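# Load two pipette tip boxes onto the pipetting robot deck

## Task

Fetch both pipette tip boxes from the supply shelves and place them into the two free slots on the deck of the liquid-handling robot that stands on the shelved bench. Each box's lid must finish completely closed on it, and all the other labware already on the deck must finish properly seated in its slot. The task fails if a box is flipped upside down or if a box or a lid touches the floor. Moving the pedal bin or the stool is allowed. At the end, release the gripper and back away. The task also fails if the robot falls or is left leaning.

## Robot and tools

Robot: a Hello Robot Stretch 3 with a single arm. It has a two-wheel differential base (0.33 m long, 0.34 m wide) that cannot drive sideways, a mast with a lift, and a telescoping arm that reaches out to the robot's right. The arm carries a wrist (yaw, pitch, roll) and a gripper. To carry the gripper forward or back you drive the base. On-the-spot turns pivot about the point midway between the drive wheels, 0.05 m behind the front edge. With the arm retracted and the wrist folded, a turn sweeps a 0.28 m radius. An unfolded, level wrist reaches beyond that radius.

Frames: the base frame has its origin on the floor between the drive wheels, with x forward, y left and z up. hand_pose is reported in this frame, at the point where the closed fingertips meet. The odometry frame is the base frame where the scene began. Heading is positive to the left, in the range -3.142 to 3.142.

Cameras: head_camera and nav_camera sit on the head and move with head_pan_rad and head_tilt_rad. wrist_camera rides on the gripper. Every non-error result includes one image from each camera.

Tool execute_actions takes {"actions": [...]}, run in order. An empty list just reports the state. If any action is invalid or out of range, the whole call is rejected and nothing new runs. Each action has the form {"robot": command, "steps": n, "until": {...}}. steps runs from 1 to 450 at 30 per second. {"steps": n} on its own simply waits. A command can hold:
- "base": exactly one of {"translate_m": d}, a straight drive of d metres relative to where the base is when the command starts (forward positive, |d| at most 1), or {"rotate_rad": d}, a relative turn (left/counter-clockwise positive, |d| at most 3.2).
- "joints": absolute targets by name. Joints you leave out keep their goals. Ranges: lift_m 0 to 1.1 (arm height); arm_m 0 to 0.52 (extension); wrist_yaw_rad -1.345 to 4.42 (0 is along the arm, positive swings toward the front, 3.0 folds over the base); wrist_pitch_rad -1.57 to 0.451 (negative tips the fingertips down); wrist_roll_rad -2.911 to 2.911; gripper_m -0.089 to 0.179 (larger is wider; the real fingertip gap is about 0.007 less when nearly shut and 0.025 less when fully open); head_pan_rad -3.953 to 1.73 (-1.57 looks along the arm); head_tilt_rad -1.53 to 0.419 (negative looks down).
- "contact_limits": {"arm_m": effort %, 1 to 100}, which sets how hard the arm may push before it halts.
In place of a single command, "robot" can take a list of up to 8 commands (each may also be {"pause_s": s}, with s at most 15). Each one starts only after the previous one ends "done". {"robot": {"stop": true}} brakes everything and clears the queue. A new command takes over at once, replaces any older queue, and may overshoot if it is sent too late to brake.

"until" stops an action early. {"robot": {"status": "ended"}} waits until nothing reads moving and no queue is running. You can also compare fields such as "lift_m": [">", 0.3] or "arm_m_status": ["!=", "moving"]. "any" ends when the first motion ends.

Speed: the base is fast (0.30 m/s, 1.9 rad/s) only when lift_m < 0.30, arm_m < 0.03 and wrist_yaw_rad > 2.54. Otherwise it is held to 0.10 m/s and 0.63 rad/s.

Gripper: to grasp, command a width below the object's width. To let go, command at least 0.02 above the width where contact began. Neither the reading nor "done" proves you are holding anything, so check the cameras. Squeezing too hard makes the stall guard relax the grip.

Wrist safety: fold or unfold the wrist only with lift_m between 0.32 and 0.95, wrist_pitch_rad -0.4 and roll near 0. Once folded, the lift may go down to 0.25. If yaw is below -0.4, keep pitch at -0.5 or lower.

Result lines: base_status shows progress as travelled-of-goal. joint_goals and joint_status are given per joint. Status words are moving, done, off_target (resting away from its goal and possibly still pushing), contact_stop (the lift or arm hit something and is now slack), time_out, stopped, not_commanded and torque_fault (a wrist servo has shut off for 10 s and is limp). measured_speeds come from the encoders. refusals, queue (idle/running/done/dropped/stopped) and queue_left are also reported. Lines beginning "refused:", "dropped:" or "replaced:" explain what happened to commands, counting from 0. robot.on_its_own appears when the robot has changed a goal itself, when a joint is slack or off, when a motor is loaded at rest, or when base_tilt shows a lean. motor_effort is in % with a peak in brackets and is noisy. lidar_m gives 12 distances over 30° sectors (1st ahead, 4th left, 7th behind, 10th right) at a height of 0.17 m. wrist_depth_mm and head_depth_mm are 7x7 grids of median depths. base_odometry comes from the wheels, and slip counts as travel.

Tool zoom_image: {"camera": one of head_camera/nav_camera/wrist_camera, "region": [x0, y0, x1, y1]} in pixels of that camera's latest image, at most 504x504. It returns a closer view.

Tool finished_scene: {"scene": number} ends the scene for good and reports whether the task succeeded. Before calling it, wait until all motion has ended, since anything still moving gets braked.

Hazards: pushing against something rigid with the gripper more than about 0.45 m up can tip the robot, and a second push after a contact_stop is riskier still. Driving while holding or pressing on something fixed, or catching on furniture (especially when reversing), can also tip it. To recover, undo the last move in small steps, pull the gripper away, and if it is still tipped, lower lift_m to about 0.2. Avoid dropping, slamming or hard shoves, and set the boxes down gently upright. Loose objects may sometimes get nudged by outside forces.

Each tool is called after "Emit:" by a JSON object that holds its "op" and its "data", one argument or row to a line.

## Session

Emit:
{"op": "execute_actions", "data": {
  "actions": []
}}

Scene clock: 0.00 s.
robot.base_odometry: x=+0.000 y=+0.000 heading=+0.000 (m, m, rad; robot's odometry frame)
robot.turned_by_wheels: +0.000 (rad since the last result)
robot.turned_by_imu: +0.000 (rad since the last result)
robot.base_tilt: forward=-1.0 right=+1.8 (deg)
robot.lidar_m: 1.85 2.16 1.16 1.35 1.30 1.80 2.24 1.94 1.63 1.58 1.65 2.00
robot.head_depth_mm: 1896 2148 2168 2213 2187 2233 2009 / 1898 1724 1743 1756 1782 1784 1838 / 1906 1729 1750 1755 1772 1795 1807 / 1902 1747 1736 1747 1793 1798 1807 / 1914 1765 1763 1788 1795 1801 1814 / 1913 1766 1778 1799 1804 1816 1823 / 1930 2175 2204 2235 2243 2301 1959
robot.base_status: not_commanded
robot.joint_positions: lift_m=+0.313 arm_m=-0.003 wrist_yaw_rad=+2.886 wrist_pitch_rad=-0.568 wrist_roll_rad=+0.009 gripper_m=+0.037 head_pan_rad=+0.012 head_tilt_rad=+0.014
robot.joint_goals: lift_m=+0.313 arm_m=-0.003 wrist_yaw_rad=+2.886 wrist_pitch_rad=-0.568 wrist_roll_rad=+0.009 gripper_m=+0.037 head_pan_rad=+0.012 head_tilt_rad=+0.014
robot.joint_status: lift_m=not_commanded arm_m=not_commanded wrist_yaw_rad=not_commanded wrist_pitch_rad=not_commanded wrist_roll_rad=not_commanded gripper_m=not_commanded head_pan_rad=not_commanded head_tilt_rad=not_commanded
robot.measured_speeds: translate_m=+0.000 rotate_rad=+0.000 lift_m=+0.000 arm_m=+0.000 wrist_yaw_rad=+0.000 wrist_pitch_rad=+0.000 wrist_roll_rad=+0.000 head_pan_rad=+0.000 head_tilt_rad=+0.000
robot: refusals=0 queue=idle queue_left=0
robot.motor_effort: left_wheel=+1 right_wheel=+0 lift_m=+38 arm_m=-1 wrist_yaw_rad=+0 wrist_pitch_rad=+3 wrist_roll_rad=+0 gripper_m=+0 head_pan_rad=+1 head_tilt_rad=+3 (%)
robot.hand_pose: x=+0.0301 y=+0.0541 z=+0.2939 quat_wxyz=(+0.284, +0.701, +0.109, +0.645) (m; robot's base frame)
robot.wrist_depth_mm: - - - - - - - / 955 928 936 915 911 901 902 / 761 - 739 747 724 722 724 / 634 - 621 615 599 620 604 / 540 525 545 527 546 523 520 / 469 - - 462 - 460 455 / - - - - 408 411 407
pictures: head_camera (sideways: a quarter turn clockwise sets it upright), nav_camera (sideways: a quarter turn counterclockwise sets it upright), wrist_camera
camera_calibration (this result's frames):
head_camera: T_world_to_cam=[[-0.0209716, -0.0194483, -0.999591, 1.32402], [-0.00150072, 0.99981, -0.0194211, 0.0271003], [0.999779, 0.00109282, -0.0209968, -0.023332], [0, 0, 0, 1]] pos_world=[0.0511342, -0.00131979, 1.32351]
nav_camera: T_world_to_cam=[[0.000754855, -0.0204322, 0.999791, -1.25461], [0.0134928, -0.9997, -0.0204405, 0.0755322], [0.999909, 0.0135054, -0.000478941, -0.0508774], [0, 0, 0, 1]] pos_world=[0.0508006, 0.0505623, 1.25587]
wrist_camera: T_world_to_cam=[[0.966747, -0.255074, -0.0183566, -0.00633425], [-0.18284, -0.639216, -0.746975, 0.2953], [0.1788, 0.725493, -0.664598, 0.317303], [0, 0, 0, 1]] pos_world=[0.0033822, -0.0430561, 0.431344]
Images, in order (width x height): head_camera 896x504, nav_camera 672x504, wrist_camera 644x364.

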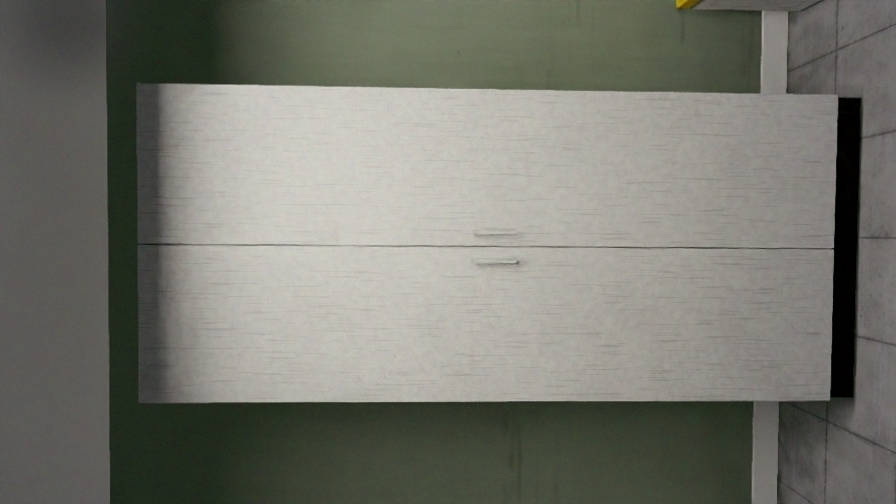

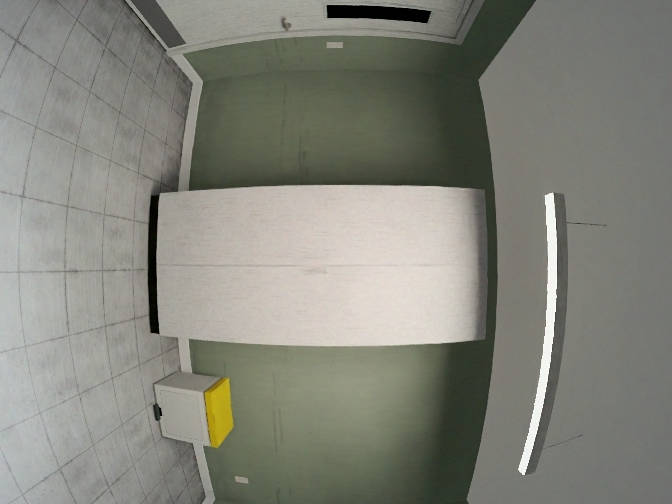

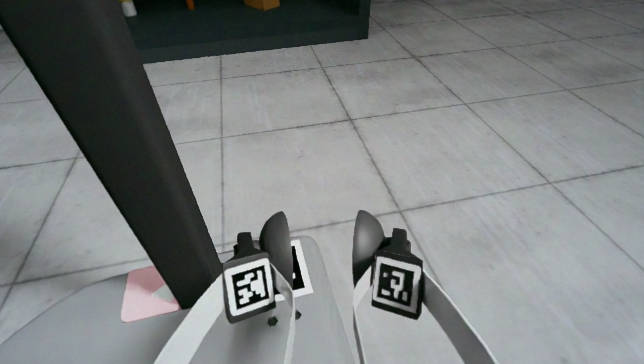

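Emit:
{"op": "execute_actions", "data": {
  "actions": [
    {"robot": {"joints": {"head_pan_rad": 1.65, "head_tilt_rad": -0.5}}, "steps": 200, "until": {"robot": {"status": "ended"}}}
  ]
}}

Scene clock: 5.43 s.
robot.base_odometry: x=+0.000 y=+0.000 heading=+0.000 (m, m, rad; robot's odometry frame)
robot.turned_by_wheels: +0.000 (rad since the last result)
robot.turned_by_imu: +0.001 (rad since the last result)
robot.base_tilt: forward=-0.9 right=+1.8 (deg)
robot.lidar_m: 1.85 2.16 1.16 1.36 1.30 1.80 2.24 1.93 1.63 1.58 1.65 2.00
robot.head_depth_mm: 1226 1314 1214 1319 1437 1481 1223 / 1239 1338 1502 1428 1667 1470 1221 / 1248 1352 1522 1440 1736 1473 1235 / 1257 1321 1525 1445 1723 1463 1226 / 1262 1365 1533 1439 1715 1478 1217 / 1251 1310 1347 1368 1545 1465 1245 / 1006 1032 1171 1813 1841 - -
robot.base_status: not_commanded
robot.joint_positions: lift_m=+0.313 arm_m=-0.003 wrist_yaw_rad=+2.886 wrist_pitch_rad=-0.568 wrist_roll_rad=+0.009 gripper_m=+0.037 head_pan_rad=+1.643 head_tilt_rad=-0.493
robot.joint_goals: lift_m=+0.313 arm_m=-0.003 wrist_yaw_rad=+2.886 wrist_pitch_rad=-0.568 wrist_roll_rad=+0.009 gripper_m=+0.037 head_pan_rad=+1.650 head_tilt_rad=-0.500
robot.joint_status: lift_m=not_commanded arm_m=not_commanded wrist_yaw_rad=not_commanded wrist_pitch_rad=not_commanded wrist_roll_rad=not_commanded gripper_m=not_commanded head_pan_rad=done head_tilt_rad=done
robot.measured_speeds: translate_m=+0.000 rotate_rad=+0.000 lift_m=+0.000 arm_m=+0.000 wrist_yaw_rad=+0.000 wrist_pitch_rad=+0.000 wrist_roll_rad=+0.000 head_pan_rad=+0.000 head_tilt_rad=+0.000
robot: refusals=0 queue=done queue_left=0
robot.motor_effort: left_wheel=+1(1) right_wheel=+0(0) lift_m=+38(38) arm_m=-1(1) wrist_yaw_rad=+0(0) wrist_pitch_rad=+3(3) wrist_roll_rad=+0(0) gripper_m=+0(0) head_pan_rad=+3(28) head_tilt_rad=-1(24) (%)
robot.hand_pose: x=+0.0301 y=+0.0541 z=+0.2939 quat_wxyz=(+0.284, +0.701, +0.109, +0.645) (m; robot's base frame)
robot.wrist_depth_mm: - - - - - - - / 951 932 926 917 907 906 896 / 767 - 750 733 726 727 723 / 625 - 617 617 611 604 600 / 537 529 547 534 539 524 523 / 469 - - 463 - 456 457 / - - - - 411 410 407
pictures: head_camera (sideways: a quarter turn clockwise sets it upright), nav_camera (sideways: a quarter turn counterclockwise sets it upright), wrist_camera
camera_calibration (this result's frames):
head_camera: T_world_to_cam=[[0.0553972, -0.50161, -0.863318, 1.14551], [-0.997173, -0.0717585, -0.0222928, 0.0368986], [-0.0507681, 0.862113, -0.504167, 0.611934], [0, 0, 0, 1]] pos_world=[0.00440283, 0.0496923, 1.29828]
nav_camera: T_world_to_cam=[[-0.0145795, 0.486502, 0.873558, -1.08954], [0.997851, 0.0628947, -0.0183734, 0.0668234], [-0.0638809, 0.871413, -0.486373, 0.588028], [0, 0, 0, 1]] pos_world=[-0.0450011, 0.0134465, 1.23901]
wrist_camera: T_world_to_cam=[[0.966747, -0.255075, -0.0183567, -0.00633424], [-0.18284, -0.639216, -0.746975, 0.2953], [0.178801, 0.725493, -0.664598, 0.317303], [0, 0, 0, 1]] pos_world=[0.00338224, -0.0430561, 0.431344]
Images, in order (width x height): head_camera 896x504, nav_camera 672x504, wrist_camera 644x364.

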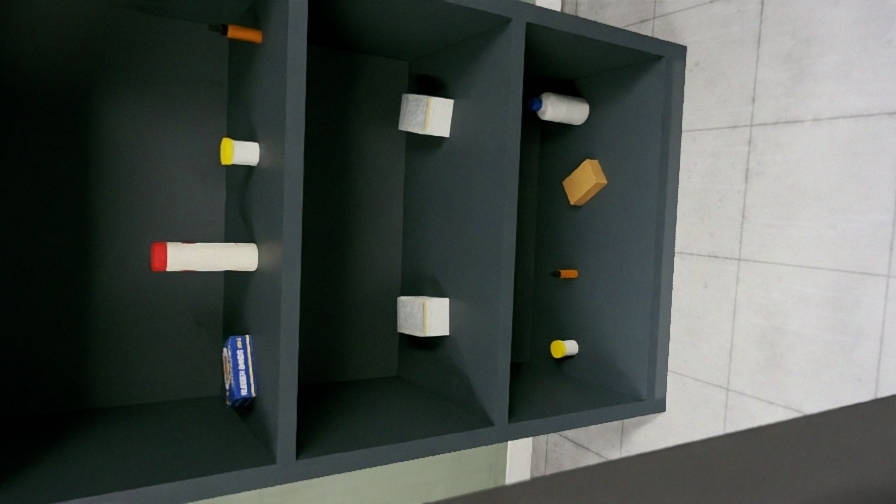

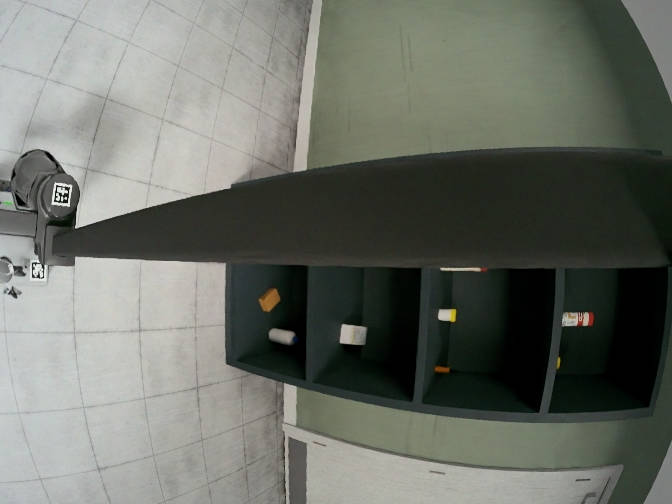

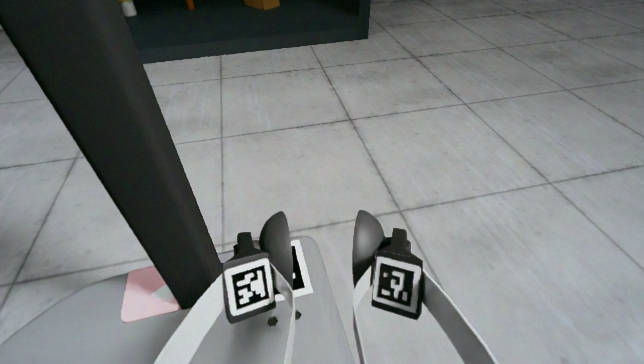

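Emit:
{"op": "execute_actions", "data": {
  "actions": [
    {"robot": {"joints": {"head_pan_rad": -2.6, "head_tilt_rad": -0.35, "lift_m": 0.28}}, "steps": 250, "until": {"robot": {"status": "ended"}}}
  ]
}}

Scene clock: 18.70 s.
robot.base_odometry: x=+0.000 y=+0.000 heading=+0.000 (m, m, rad; robot's odometry frame)
robot.turned_by_wheels: +0.000 (rad since the last result)
robot.turned_by_imu: +0.001 (rad since the last result)
robot.base_tilt: forward=-1.0 right=+1.9 (deg)
robot.lidar_m: 1.85 2.16 1.16 1.36 1.30 1.79 2.24 1.93 1.62 1.58 1.65 2.01
robot.head_depth_mm: 2025 2181 2082 2371 2177 1669 1338 / 2128 2263 2332 2613 2181 1651 1343 / 2268 2445 2556 2743 2175 1657 1335 / 2445 2635 2788 2936 2145 1654 1338 / 2593 2794 2994 3142 2148 1651 1331 / 2586 2680 2891 2963 2166 1645 1327 / 2282 2422 2546 2656 2155 1653 1324
robot.base_status: not_commanded
robot.joint_positions: lift_m=+0.280 arm_m=-0.003 wrist_yaw_rad=+2.886 wrist_pitch_rad=-0.568 wrist_roll_rad=+0.009 gripper_m=+0.037 head_pan_rad=-2.593 head_tilt_rad=-0.359
robot.joint_goals: lift_m=+0.280 arm_m=-0.003 wrist_yaw_rad=+2.886 wrist_pitch_rad=-0.568 wrist_roll_rad=+0.009 gripper_m=+0.037 head_pan_rad=-2.600 head_tilt_rad=-0.350
robot.joint_status: lift_m=done arm_m=not_commanded wrist_yaw_rad=not_commanded wrist_pitch_rad=not_commanded wrist_roll_rad=not_commanded gripper_m=not_commanded head_pan_rad=done head_tilt_rad=done
robot.measured_speeds: translate_m=+0.000 rotate_rad=+0.000 lift_m=+0.000 arm_m=+0.000 wrist_yaw_rad=+0.000 wrist_pitch_rad=+0.000 wrist_roll_rad=+0.000 head_pan_rad=+0.000 head_tilt_rad=+0.000
robot: refusals=0 queue=done queue_left=0
robot.motor_effort: left_wheel=+1(1) right_wheel=-1(1) lift_m=+30(38) arm_m=-1(1) wrist_yaw_rad=+0(0) wrist_pitch_rad=+3(4) wrist_roll_rad=+0(0) gripper_m=+0(0) head_pan_rad=-3(29) head_tilt_rad=+3(16) (%)
robot.hand_pose: x=+0.0301 y=+0.0540 z=+0.2608 quat_wxyz=(+0.284, +0.701, +0.109, +0.645) (m; robot's base frame)
robot.wrist_depth_mm: - - - - - - - / 852 852 873 844 839 845 839 / 692 - 685 674 686 673 676 / 589 - 565 575 560 561 559 / 496 496 520 505 494 484 482 / - - - - - 427 424 / - - - - 380 378 379
pictures: head_camera (sideways: a quarter turn clockwise sets it upright), nav_camera (sideways: a quarter turn counterclockwise sets it upright), wrist_camera
camera_calibration (this result's frames):
head_camera: T_world_to_cam=[[0.317808, 0.216826, -0.92303, 1.22181], [0.518905, -0.854547, -0.0220752, 0.027371], [-0.793559, -0.471949, -0.384094, 0.46022], [0, 0, 0, 1]] pos_world=[-0.0372904, -0.024329, 1.30513]
nav_camera: T_world_to_cam=[[-0.322089, -0.172997, 0.930769, -1.16231], [-0.516051, 0.856338, -0.0194148, 0.0774174], [-0.793694, -0.486577, -0.365092, 0.43466], [0, 0, 0, 1]] pos_world=[0.0105719, -0.055875, 1.24203]
wrist_camera: T_world_to_cam=[[0.966745, -0.255083, -0.0183555, -0.00694236], [-0.182922, -0.639532, -0.746685, 0.270455], [0.178728, 0.725212, -0.664924, 0.295442], [0, 0, 0, 1]] pos_world=[0.00337998, -0.0430649, 0.398264]
Images, in order (width x height): head_camera 896x504, nav_camera 672x504, wrist_camera 644x364.

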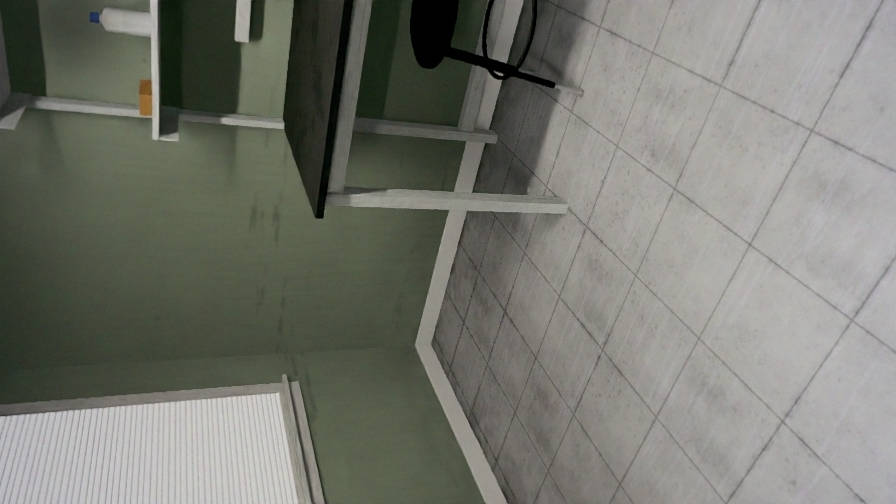

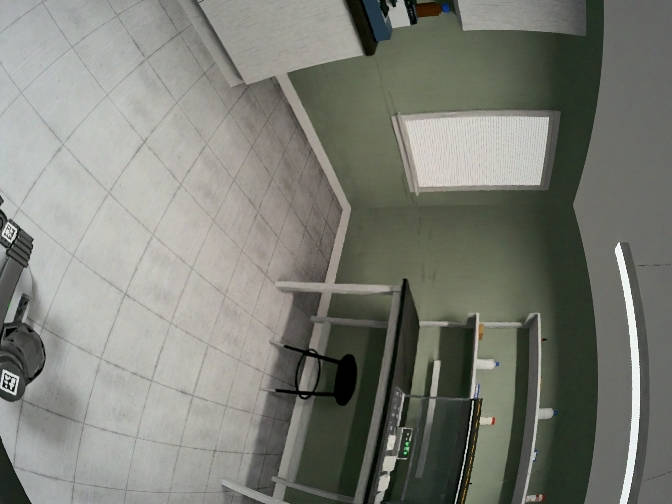

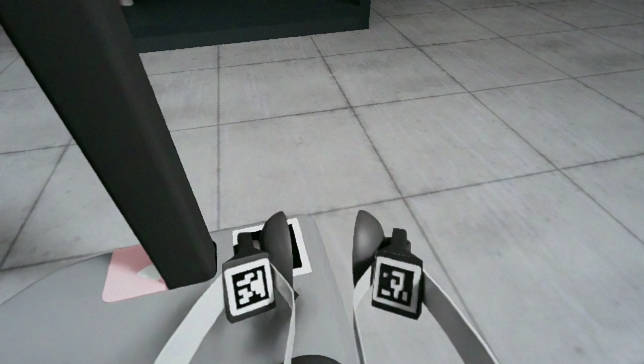

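Emit:
{"op": "execute_actions", "data": {
  "actions": [
    {"robot": [{"base": {"rotate_rad": 1.186}, "joints": {"head_pan_rad": 0.2, "head_tilt_rad": -0.3}}, {"base": {"translate_m": 0.591}}, {"base": {"rotate_rad": 1.931}}, {"joints": {"lift_m": 0.56, "wrist_pitch_rad": -0.4, "wrist_roll_rad": 0}}, {"joints": {"wrist_yaw_rad": 0.0, "gripper_m": 0.165}}, {"joints": {"wrist_pitch_rad": -0.13}}], "steps": 450, "until": {"robot": {"status": "ended"}}},
    {"steps": 300, "until": {"robot": {"status": "ended"}}}
  ]
}}

Scene clock: 38.90 s.
robot.base_odometry: x=+0.222 y=+0.548 heading=+3.117 (m, m, rad; robot's odometry frame)
robot.turned_by_wheels: +3.117 (rad since the last result)
robot.turned_by_imu: +3.132 (rad since the last result)
robot.base_tilt: forward=-1.1 right=+1.9 (deg)
robot.lidar_m: 2.59 2.25 2.21 2.13 2.22 1.70 1.65 1.42 0.57 0.72 0.93 0.84
robot.head_depth_mm: 2155 2264 2434 2582 2316 1735 1391 / 2186 2304 2459 2693 2337 1735 1390 / 2208 2032 2028 2687 2340 1750 1385 / 2219 2359 2371 2767 2354 1752 1384 / 2262 2392 2504 2753 2334 1739 1381 / 2324 2465 2539 2796 2311 1727 1374 / 2381 2551 2683 2946 2329 1740 1380
robot.base_status: done (rotate_rad +1.9309 of +1.9310)
robot.joint_positions: lift_m=+0.560 arm_m=-0.003 wrist_yaw_rad=+0.002 wrist_pitch_rad=-0.155 wrist_roll_rad=+0.004 gripper_m=+0.165 head_pan_rad=+0.193 head_tilt_rad=-0.309
robot.joint_goals: lift_m=+0.560 arm_m=-0.003 wrist_yaw_rad=+0.000 wrist_pitch_rad=-0.130 wrist_roll_rad=+0.000 gripper_m=+0.165 head_pan_rad=+0.200 head_tilt_rad=-0.300
robot.joint_status: lift_m=done arm_m=not_commanded wrist_yaw_rad=done wrist_pitch_rad=done wrist_roll_rad=done gripper_m=done head_pan_rad=done head_tilt_rad=done
robot.measured_speeds: translate_m=+0.000 rotate_rad=+0.000 lift_m=+0.000 arm_m=+0.000 wrist_yaw_rad=+0.000 wrist_pitch_rad=+0.000 wrist_roll_rad=+0.000 head_pan_rad=+0.000 head_tilt_rad=+0.000
robot: refusals=0 queue=done queue_left=0
robot.motor_effort: left_wheel=-2(10) right_wheel=+4(16) lift_m=+45(47) arm_m=-1(2) wrist_yaw_rad=-2(2) wrist_pitch_rad=+8(9) wrist_roll_rad=-2(3) gripper_m=+0(90) head_pan_rad=+3(26) head_tilt_rad=+4(9) (%)
robot.hand_pose: x=-0.0209 y=-0.3918 z=+0.6350 quat_wxyz=(+0.704, +0.056, -0.706, -0.055) (m; robot's base frame)
robot.wrist_depth_mm: 650 652 657 649 581 302 662 / 675 678 689 678 594 303 724 / 701 719 719 721 589 304 737 / 504 565 560 520 502 307 778 / 395 418 388 386 378 354 805 / 332 329 332 331 330 334 859 / 738 795 818 788 621 395 881
pictures: head_camera (sideways: a quarter turn clockwise sets it upright), nav_camera (sideways: a quarter turn counterclockwise sets it upright), wrist_camera
camera_calibration (this result's frames):
head_camera: T_world_to_cam=[[-0.32723, -0.0835307, -0.941245, 1.24952], [-0.187702, 0.981982, -0.0218901, 0.0314418], [0.926115, 0.16951, -0.337013, 0.38846], [0, 0, 0, 1]] pos_world=[0.0550226, 0.00764966, 1.3077]
nav_camera: T_world_to_cam=[[0.315619, 0.0408844, 0.948005, -1.1887], [0.186462, -0.982264, -0.019717, 0.0735268], [0.930385, 0.18299, -0.317645, 0.362394], [0, 0, 0, 1]] pos_world=[0.0242997, 0.0545073, 1.24345]
wrist_camera: T_world_to_cam=[[-0.99988, -0.00816674, -0.0131716, -0.0122272], [0.00999733, 0.309533, -0.950836, 0.760967], [0.0118423, -0.950854, -0.309414, -0.00924998], [0, 0, 0, 1]] pos_world=[-0.0197238, -0.24444, 0.720531]
Images, in order (width x height): head_camera 896x504, nav_camera 672x504, wrist_camera 644x364.

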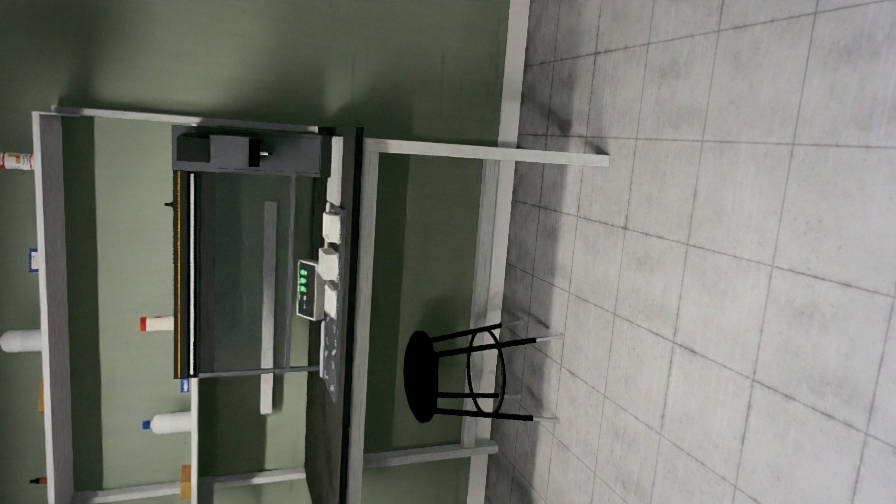

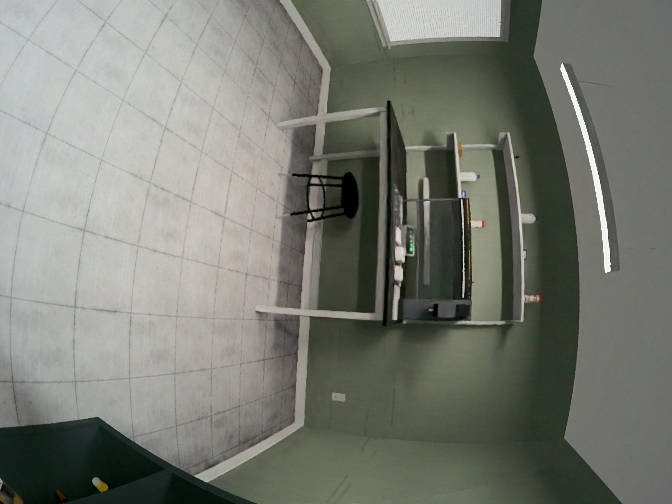

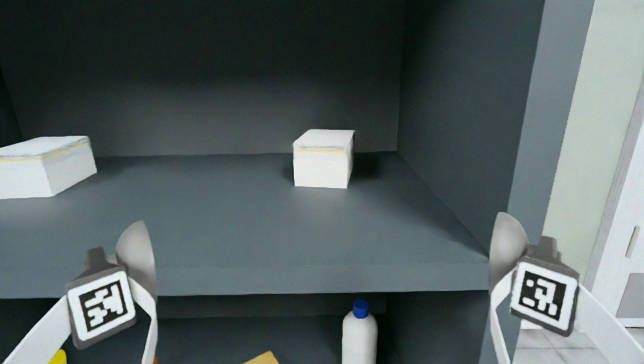

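Emit:
{"op": "execute_actions", "data": {
  "actions": [
    {"robot": [{"base": {"translate_m": 0.048}, "joints": {"arm_m": 0.32, "wrist_yaw_rad": -0.18, "lift_m": 0.50, "head_pan_rad": -1.57, "head_tilt_rad": -0.7}}, {"joints": {"lift_m": 0.49}}], "steps": 450, "until": {"robot": {"status": "ended"}}}
  ]
}}

Scene clock: 47.80 s.
robot.base_odometry: x=+0.174 y=+0.549 heading=+3.117 (m, m, rad; robot's odometry frame)
robot.turned_by_wheels: +0.000 (rad since the last result)
robot.turned_by_imu: +0.001 (rad since the last result)
robot.base_tilt: forward=-0.9 right=+2.0 (deg)
robot.lidar_m: 2.54 2.21 2.21 2.13 2.22 1.76 1.70 1.42 0.58 0.79 0.85 0.80
robot.head_depth_mm: 661 666 594 716 1448 1293 1132 / 810 743 610 982 901 1105 1158 / 808 784 608 1065 - 1222 1119 / 805 784 608 1097 923 1221 1125 / 805 699 608 1104 922 1224 1128 / 799 781 582 1100 926 1222 1128 / 800 738 581 1065 929 1224 1123
robot.base_status: done (translate_m +0.0480 of +0.0480)
robot.joint_positions: lift_m=+0.490 arm_m=+0.320 wrist_yaw_rad=-0.179 wrist_pitch_rad=-0.154 wrist_roll_rad=+0.004 gripper_m=+0.165 head_pan_rad=-1.563 head_tilt_rad=-0.691
robot.joint_goals: lift_m=+0.490 arm_m=+0.320 wrist_yaw_rad=-0.180 wrist_pitch_rad=-0.130 wrist_roll_rad=+0.000 gripper_m=+0.165 head_pan_rad=-1.570 head_tilt_rad=-0.700
robot.joint_status: lift_m=done arm_m=done wrist_yaw_rad=done wrist_pitch_rad=done wrist_roll_rad=done gripper_m=done head_pan_rad=done head_tilt_rad=done
robot.measured_speeds: translate_m=+0.000 rotate_rad=+0.000 lift_m=+0.000 arm_m=+0.000 wrist_yaw_rad=+0.000 wrist_pitch_rad=+0.000 wrist_roll_rad=+0.000 head_pan_rad=+0.000 head_tilt_rad=+0.000
robot: refusals=0 queue=done queue_left=0
robot.motor_effort: left_wheel=-2(5) right_wheel=+4(10) lift_m=+31(46) arm_m=+5(4) wrist_yaw_rad=-1(2) wrist_pitch_rad=+7(8) wrist_roll_rad=-2(2) gripper_m=+0(0) head_pan_rad=-2(30) head_tilt_rad=-3(23) (%)
robot.hand_pose: x=-0.0660 y=-0.7101 z=+0.5659 quat_wxyz=(+0.696, -0.009, -0.708, -0.118) (m; robot's base frame)
robot.wrist_depth_mm: 331 345 362 379 384 258 189 / 347 360 377 396 408 263 192 / 361 376 391 279 423 266 194 / 360 356 299 199 342 270 197 / 246 259 216 207 238 237 199 / 196 185 186 184 182 177 179 / - 147 149 148 148 146 143
pictures: head_camera (sideways: a quarter turn clockwise sets it upright), nav_camera (sideways: a quarter turn counterclockwise sets it upright), wrist_camera
camera_calibration (this result's frames):
head_camera: T_world_to_cam=[[-0.0243693, 0.663912, -0.747413, 0.994895], [0.999688, 0.0120583, -0.0218836, 0.0241792], [-0.00551625, -0.747713, -0.663999, 0.81959], [0, 0, 0, 1]] pos_world=[0.00459435, -0.0479962, 1.28833]
nav_camera: T_world_to_cam=[[-0.0153772, -0.64858, 0.760991, -0.942777], [-0.999857, 0.00464693, -0.0162435, 0.0762321], [0.00699893, -0.761132, -0.648559, 0.798598], [0, 0, 0, 1]] pos_world=[0.0561346, -0.00398296, 1.23662]
wrist_camera: T_world_to_cam=[[-0.98495, 0.172335, -0.0131626, 0.0684039], [0.0654296, 0.301295, -0.951283, 0.79229], [-0.159973, -0.937828, -0.308037, -0.335623], [0, 0, 0, 1]] pos_world=[-0.0381555, -0.565258, 0.651209]
Images, in order (width x height): head_camera 896x504, nav_camera 672x504, wrist_camera 644x364.

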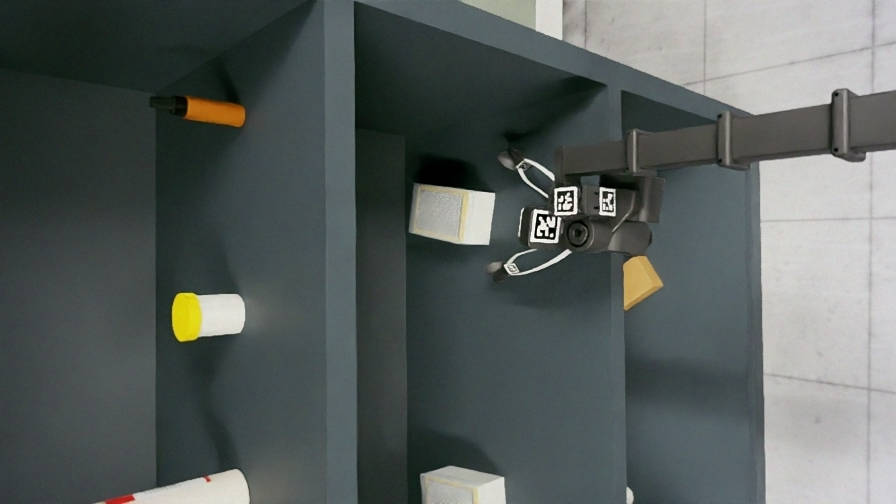

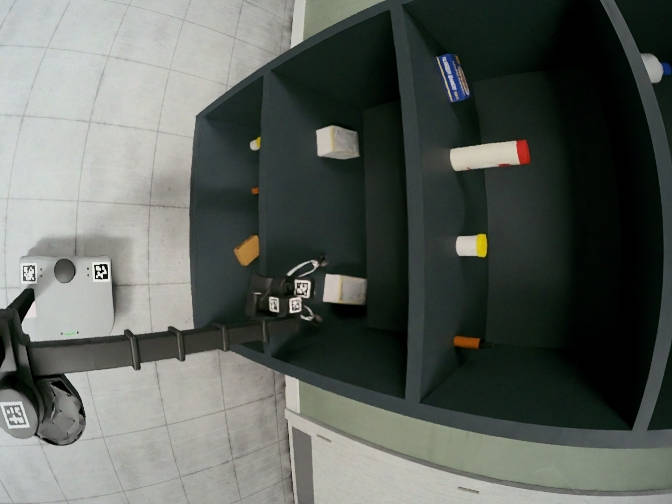

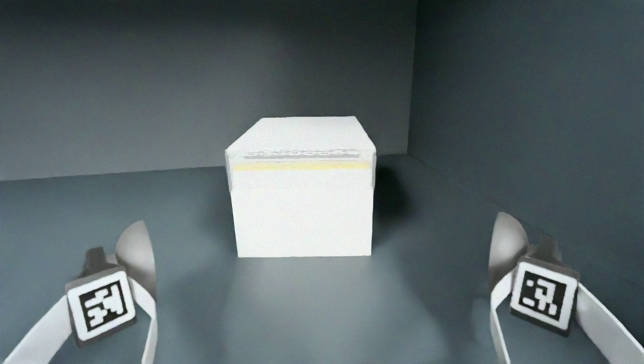

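Emit:
{"op": "execute_actions", "data": {
  "actions": [
    {"robot": [{"joints": {"arm_m": 0.401}}, {"joints": {"gripper_m": 0.01}}, {"joints": {"lift_m": 0.525}}], "steps": 450, "until": {"robot": {"status": "ended"}}}
  ]
}}

Scene clock: 58.30 s.
robot.base_odometry: x=+0.174 y=+0.549 heading=+3.117 (m, m, rad; robot's odometry frame)
robot.turned_by_wheels: +0.000 (rad since the last result)
robot.turned_by_imu: +0.001 (rad since the last result)
robot.base_tilt: forward=-1.1 right=+2.0 (deg)
robot.lidar_m: 2.53 2.20 2.21 2.14 2.22 1.76 1.70 1.42 0.58 0.79 0.85 0.80
robot.head_depth_mm: 661 665 594 717 1464 1304 1127 / 809 742 610 978 899 1220 1156 / 808 781 609 1103 884 1228 1121 / 808 782 607 1100 901 1219 1125 / 806 702 609 1098 922 1222 1127 / 806 780 582 1094 929 1220 1127 / 803 735 580 1062 924 1224 1126
robot.base_status: done (translate_m +0.0480 of +0.0480)
robot.joint_positions: lift_m=+0.525 arm_m=+0.401 wrist_yaw_rad=-0.180 wrist_pitch_rad=-0.161 wrist_roll_rad=+0.004 gripper_m=+0.015 head_pan_rad=-1.563 head_tilt_rad=-0.691
robot.joint_goals: lift_m=+0.525 arm_m=+0.401 wrist_yaw_rad=-0.180 wrist_pitch_rad=-0.130 wrist_roll_rad=+0.000 gripper_m=+0.014 head_pan_rad=-1.570 head_tilt_rad=-0.700
robot.joint_status: lift_m=done arm_m=done wrist_yaw_rad=done wrist_pitch_rad=done wrist_roll_rad=done gripper_m=done head_pan_rad=done head_tilt_rad=done
robot.measured_speeds: translate_m=+0.000 rotate_rad=+0.000 lift_m=+0.000 arm_m=+0.000 wrist_yaw_rad=+0.000 wrist_pitch_rad=+0.000 wrist_roll_rad=+0.000 head_pan_rad=+0.000 head_tilt_rad=+0.000
robot: refusals=0 queue=done queue_left=0
robot.motor_effort: left_wheel=-3(3) right_wheel=+4(4) lift_m=+47(48) arm_m=+4(4) wrist_yaw_rad=+0(0) wrist_pitch_rad=+9(10) wrist_roll_rad=-2(2) gripper_m=-29(100) head_pan_rad=-2(2) head_tilt_rad=-3(2) (%)
robot.hand_pose: x=-0.0662 y=-0.7906 z=+0.5984 quat_wxyz=(+0.696, -0.007, -0.708, -0.121) (m; robot's base frame)
robot.wrist_depth_mm: 268 277 291 306 322 254 188 / 281 291 304 321 334 259 190 / 291 304 319 336 354 263 193 / 305 319 332 174 363 268 195 / 312 309 131 129 129 266 197 / 237 236 131 131 131 233 199 / 192 191 137 135 136 184 186
pictures: head_camera (sideways: a quarter turn clockwise sets it upright), nav_camera (sideways: a quarter turn counterclockwise sets it upright), wrist_camera
camera_calibration (this result's frames):
head_camera: T_world_to_cam=[[-0.0243691, 0.663912, -0.747413, 0.994895], [0.999688, 0.0120579, -0.0218836, 0.0241792], [-0.00551652, -0.747713, -0.663999, 0.81959], [0, 0, 0, 1]] pos_world=[0.00459434, -0.0479962, 1.28833]
nav_camera: T_world_to_cam=[[-0.0153775, -0.64858, 0.760991, -0.942777], [-0.999857, 0.00464729, -0.0162435, 0.0762321], [0.00699866, -0.761132, -0.648559, 0.798598], [0, 0, 0, 1]] pos_world=[0.0561346, -0.00398297, 1.23662]
wrist_camera: T_world_to_cam=[[-0.984743, 0.173512, -0.0132068, 0.0834936], [0.0670175, 0.308117, -0.948985, 0.851659], [-0.160591, -0.935392, -0.315045, -0.395032], [0, 0, 0, 1]] pos_world=[-0.0382949, -0.646408, 0.684862]
Images, in order (width x height): head_camera 896x504, nav_camera 672x504, wrist_camera 644x364.

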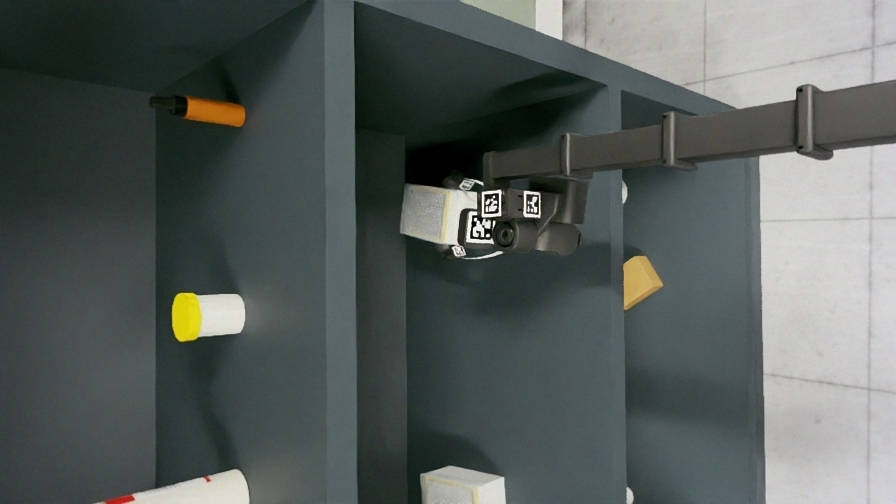

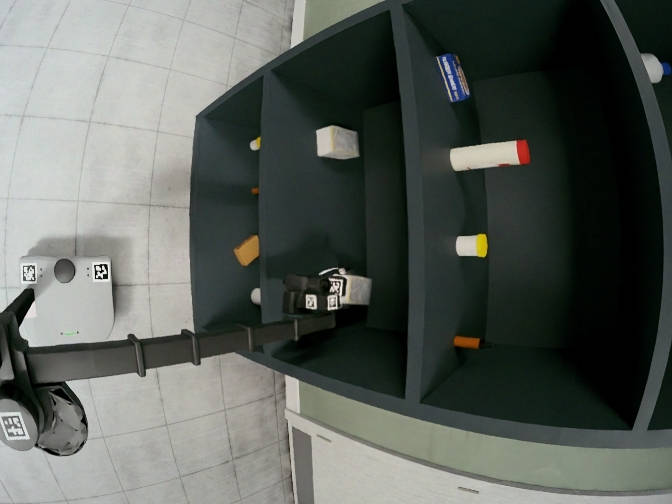

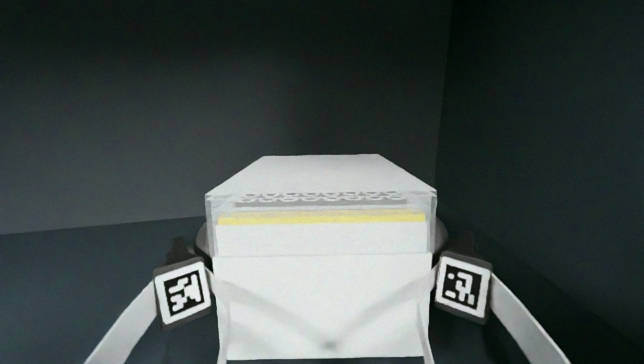

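Emit:
{"op": "execute_actions", "data": {
  "actions": [
    {"robot": [{"joints": {"wrist_pitch_rad": 0.08, "wrist_yaw_rad": 0.0, "arm_m": 0.0, "lift_m": 0.535}}, {"base": {"rotate_rad": 0.493}, "joints": {"lift_m": 0.88}}, {"base": {"translate_m": 0.8}}], "steps": 450, "until": {"robot": {"status": "ended"}}},
    {"steps": 300, "until": {"robot": {"status": "ended"}}}
  ]
}}

Scene clock: 85.03 s.
robot.base_odometry: x=-0.540 y=+0.188 heading=-2.674 (m, m, rad; robot's odometry frame)
robot.turned_by_wheels: +0.493 (rad since the last result)
robot.turned_by_imu: +0.501 (rad since the last result)
robot.base_tilt: forward=-1.1 right=+1.9 (deg)
robot.lidar_m: 1.41 2.45 1.75 1.81 2.44 2.40 1.34 1.24 0.90 1.47 1.23 1.23
robot.head_depth_mm: 1163 1283 1457 1662 1567 - - / 1219 1364 1534 1745 1578 - - / 1282 1452 1571 437 - - 1092 / 1346 1532 498 427 - 1289 1104 / 1437 1631 1918 1818 1534 1302 1131 / 1511 1757 2085 1880 1525 1295 1125 / 1619 1880 2183 1856 1530 1299 1129
robot.base_status: done (translate_m +0.8000 of +0.8000)
robot.joint_positions: lift_m=+0.880 arm_m=+0.000 wrist_yaw_rad=-0.001 wrist_pitch_rad=+0.038 wrist_roll_rad=+0.004 gripper_m=+0.038 head_pan_rad=-1.563 head_tilt_rad=-0.691
robot.joint_goals: lift_m=+0.880 arm_m=+0.000 wrist_yaw_rad=+0.000 wrist_pitch_rad=+0.080 wrist_roll_rad=+0.000 gripper_m=+0.037 head_pan_rad=-1.570 head_tilt_rad=-0.700
robot.joint_status: lift_m=done arm_m=done wrist_yaw_rad=done wrist_pitch_rad=done wrist_roll_rad=done gripper_m=done head_pan_rad=done head_tilt_rad=done
robot.measured_speeds: translate_m=+0.000 rotate_rad=+0.000 lift_m=+0.000 arm_m=+0.000 wrist_yaw_rad=+0.000 wrist_pitch_rad=+0.000 wrist_roll_rad=+0.000 head_pan_rad=+0.000 head_tilt_rad=+0.000
robot: refusals=0 queue=done queue_left=0
robot.on_its_own: gripper_m is held at +0.037, not at your +0.010, by its stall guard, which is not easing now
robot.motor_effort: left_wheel=-3(7) right_wheel=+4(9) lift_m=+46(48) arm_m=-6(9) wrist_yaw_rad=+0(3) wrist_pitch_rad=+13(15) wrist_roll_rad=-2(2) gripper_m=-21(29) head_pan_rad=-2(3) head_tilt_rad=-3(3) (%)
robot.hand_pose: x=-0.0216 y=-0.4023 z=+1.0039 quat_wxyz=(+0.706, -0.013, -0.708, +0.013) (m; robot's base frame)
robot.wrist_depth_mm: - - - - - 967 700 / - - - - - - 685 / - - - - - - 667 / - - - - - - 631 / - - 132 131 132 - 621 / - - 131 132 131 - 602 / - - 133 133 133 - 584
pictures: head_camera (sideways: a quarter turn clockwise sets it upright), nav_camera (sideways: a quarter turn counterclockwise sets it upright), wrist_camera
camera_calibration (this result's frames):
head_camera: T_world_to_cam=[[-0.0243555, 0.663972, -0.747361, 0.994826], [0.999688, 0.0120385, -0.0218833, 0.0241788], [-0.00553279, -0.74766, -0.664058, 0.819667], [0, 0, 0, 1]] pos_world=[0.00459331, -0.0479951, 1.28833]
nav_camera: T_world_to_cam=[[-0.0153908, -0.648641, 0.760939, -0.94271], [-0.999857, 0.00466979, -0.0162425, 0.0762308], [0.00698211, -0.761081, -0.64862, 0.798677], [0, 0, 0, 1]] pos_world=[0.0561345, -0.00397885, 1.23662]
wrist_camera: T_world_to_cam=[[-0.999899, -0.0080097, -0.011757, -0.0094549], [0.0106981, 0.121398, -0.992546, 1.08123], [0.00937727, -0.992572, -0.1213, -0.110697], [0, 0, 0, 1]] pos_world=[-0.019983, -0.241209, 1.05963]
Images, in order (width x height): head_camera 896x504, nav_camera 672x504, wrist_camera 644x364.

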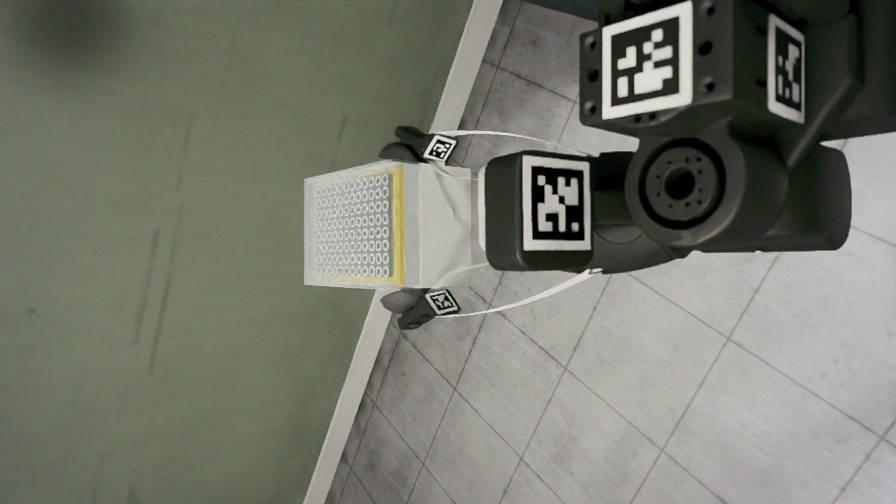

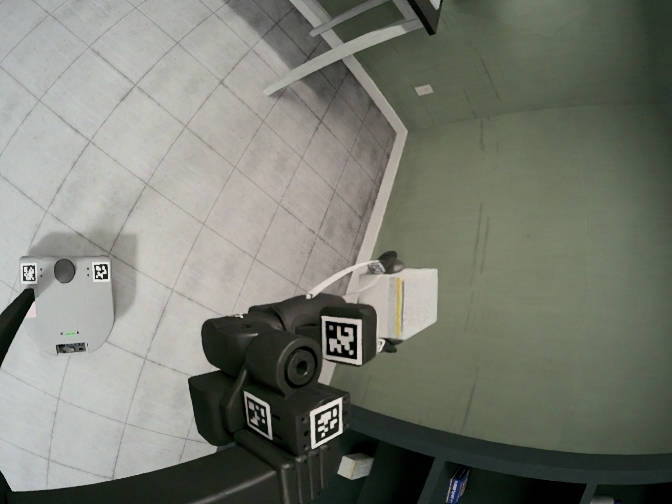

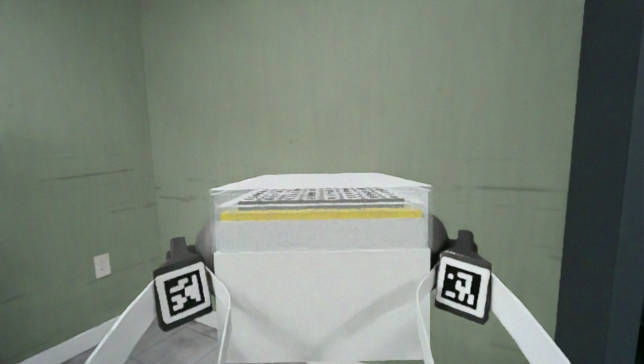

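Emit:
{"op": "execute_actions", "data": {
  "actions": [
    {"robot": [{"base": {"translate_m": 0.643}}, {"base": {"rotate_rad": 1.06}, "joints": {"head_tilt_rad": -0.55}}], "steps": 450, "until": {"robot": {"status": "ended"}}}
  ]
}}

Scene clock: 99.47 s.
robot.base_odometry: x=-1.114 y=-0.102 heading=-1.614 (m, m, rad; robot's odometry frame)
robot.turned_by_wheels: +1.060 (rad since the last result)
robot.turned_by_imu: +1.069 (rad since the last result)
robot.base_tilt: forward=-1.0 right=+1.9 (deg)
robot.lidar_m: 2.04 1.53 2.04 2.96 1.95 1.37 1.73 0.89 0.92 0.80 0.84 0.96
robot.head_depth_mm: 1106 1204 802 708 1641 1477 - / 1106 1211 846 708 1654 1492 - / 1106 1207 843 585 443 - - / 1111 1214 865 462 444 - 1189 / 1104 1214 867 696 1454 1404 1190 / 1096 1215 912 705 1089 1393 1191 / 1105 1209 926 714 1602 1366 1184
robot.base_status: done (rotate_rad +1.0599 of +1.0600)
robot.joint_positions: lift_m=+0.880 arm_m=+0.000 wrist_yaw_rad=-0.001 wrist_pitch_rad=+0.038 wrist_roll_rad=+0.004 gripper_m=+0.038 head_pan_rad=-1.563 head_tilt_rad=-0.556
robot.joint_goals: lift_m=+0.880 arm_m=+0.000 wrist_yaw_rad=+0.000 wrist_pitch_rad=+0.080 wrist_roll_rad=+0.000 gripper_m=+0.037 head_pan_rad=-1.570 head_tilt_rad=-0.550
robot.joint_status: lift_m=done arm_m=done wrist_yaw_rad=done wrist_pitch_rad=done wrist_roll_rad=done gripper_m=done head_pan_rad=done head_tilt_rad=done
robot.measured_speeds: translate_m=+0.000 rotate_rad=+0.000 lift_m=+0.000 arm_m=+0.000 wrist_yaw_rad=+0.000 wrist_pitch_rad=+0.000 wrist_roll_rad=+0.000 head_pan_rad=+0.000 head_tilt_rad=+0.000
robot: refusals=0 queue=done queue_left=0
robot.on_its_own: gripper_m is held at +0.037, not at your +0.010, by its stall guard, which is not easing now
robot.motor_effort: left_wheel=-2(8) right_wheel=+4(8) lift_m=+47(46) arm_m=-6(6) wrist_yaw_rad=+1(0) wrist_pitch_rad=+13(13) wrist_roll_rad=-2(2) gripper_m=-21(21) head_pan_rad=-3(2) head_tilt_rad=+3(15) (%)
robot.hand_pose: x=-0.0216 y=-0.4023 z=+1.0039 quat_wxyz=(+0.706, -0.013, -0.708, +0.013) (m; robot's base frame)
robot.wrist_depth_mm: 849 850 864 880 890 916 614 / - - - - - - 613 / - - - - - - 629 / - - - 630 622 911 626 / 498 497 132 132 132 420 415 / 353 349 131 131 131 355 351 / - - 133 133 133 - -
pictures: head_camera (sideways: a quarter turn clockwise sets it upright), nav_camera (sideways: a quarter turn counterclockwise sets it upright), wrist_camera
camera_calibration (this result's frames):
head_camera: T_world_to_cam=[[-0.0234913, 0.557617, -0.829766, 1.10224], [0.999712, 0.008997, -0.0222565, 0.0246684], [-0.0049452, -0.830049, -0.557668, 0.681263], [0, 0, 0, 1]] pos_world=[0.00460081, -0.0493693, 1.29507]
nav_camera: T_world_to_cam=[[-0.0162669, -0.540602, 0.841121, -1.04723], [-0.999839, 0.00244111, -0.0177675, 0.0782191], [0.00755188, -0.841275, -0.540554, 0.658088], [0, 0, 0, 1]] pos_world=[0.0562015, -0.0126939, 1.23797]
wrist_camera: T_world_to_cam=[[-0.999899, -0.00800976, -0.0117592, -0.00945275], [0.0107002, 0.121398, -0.992546, 1.08123], [0.0093776, -0.992572, -0.1213, -0.110699], [0, 0, 0, 1]] pos_world=[-0.0199832, -0.241212, 1.05963]
Images, in order (width x height): head_camera 896x504, nav_camera 672x504, wrist_camera 644x364.

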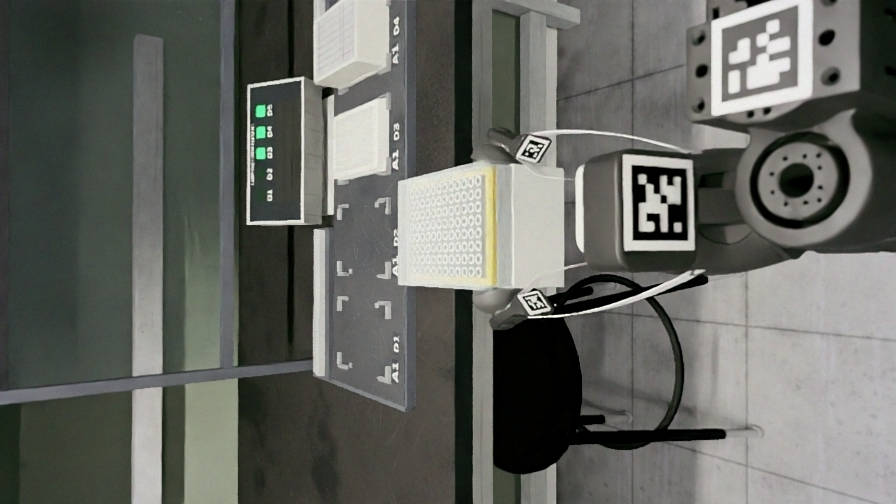

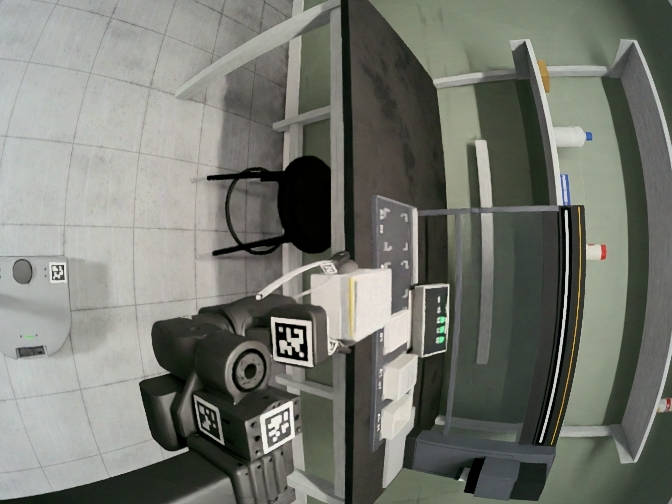

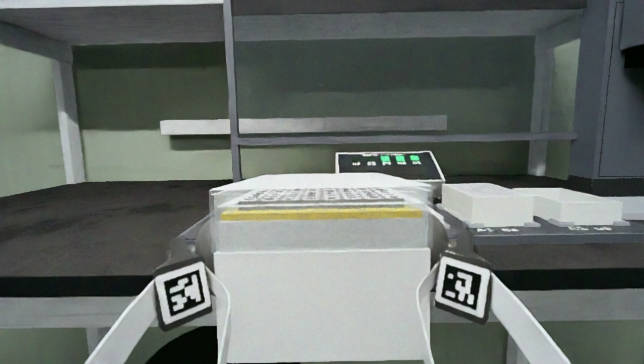

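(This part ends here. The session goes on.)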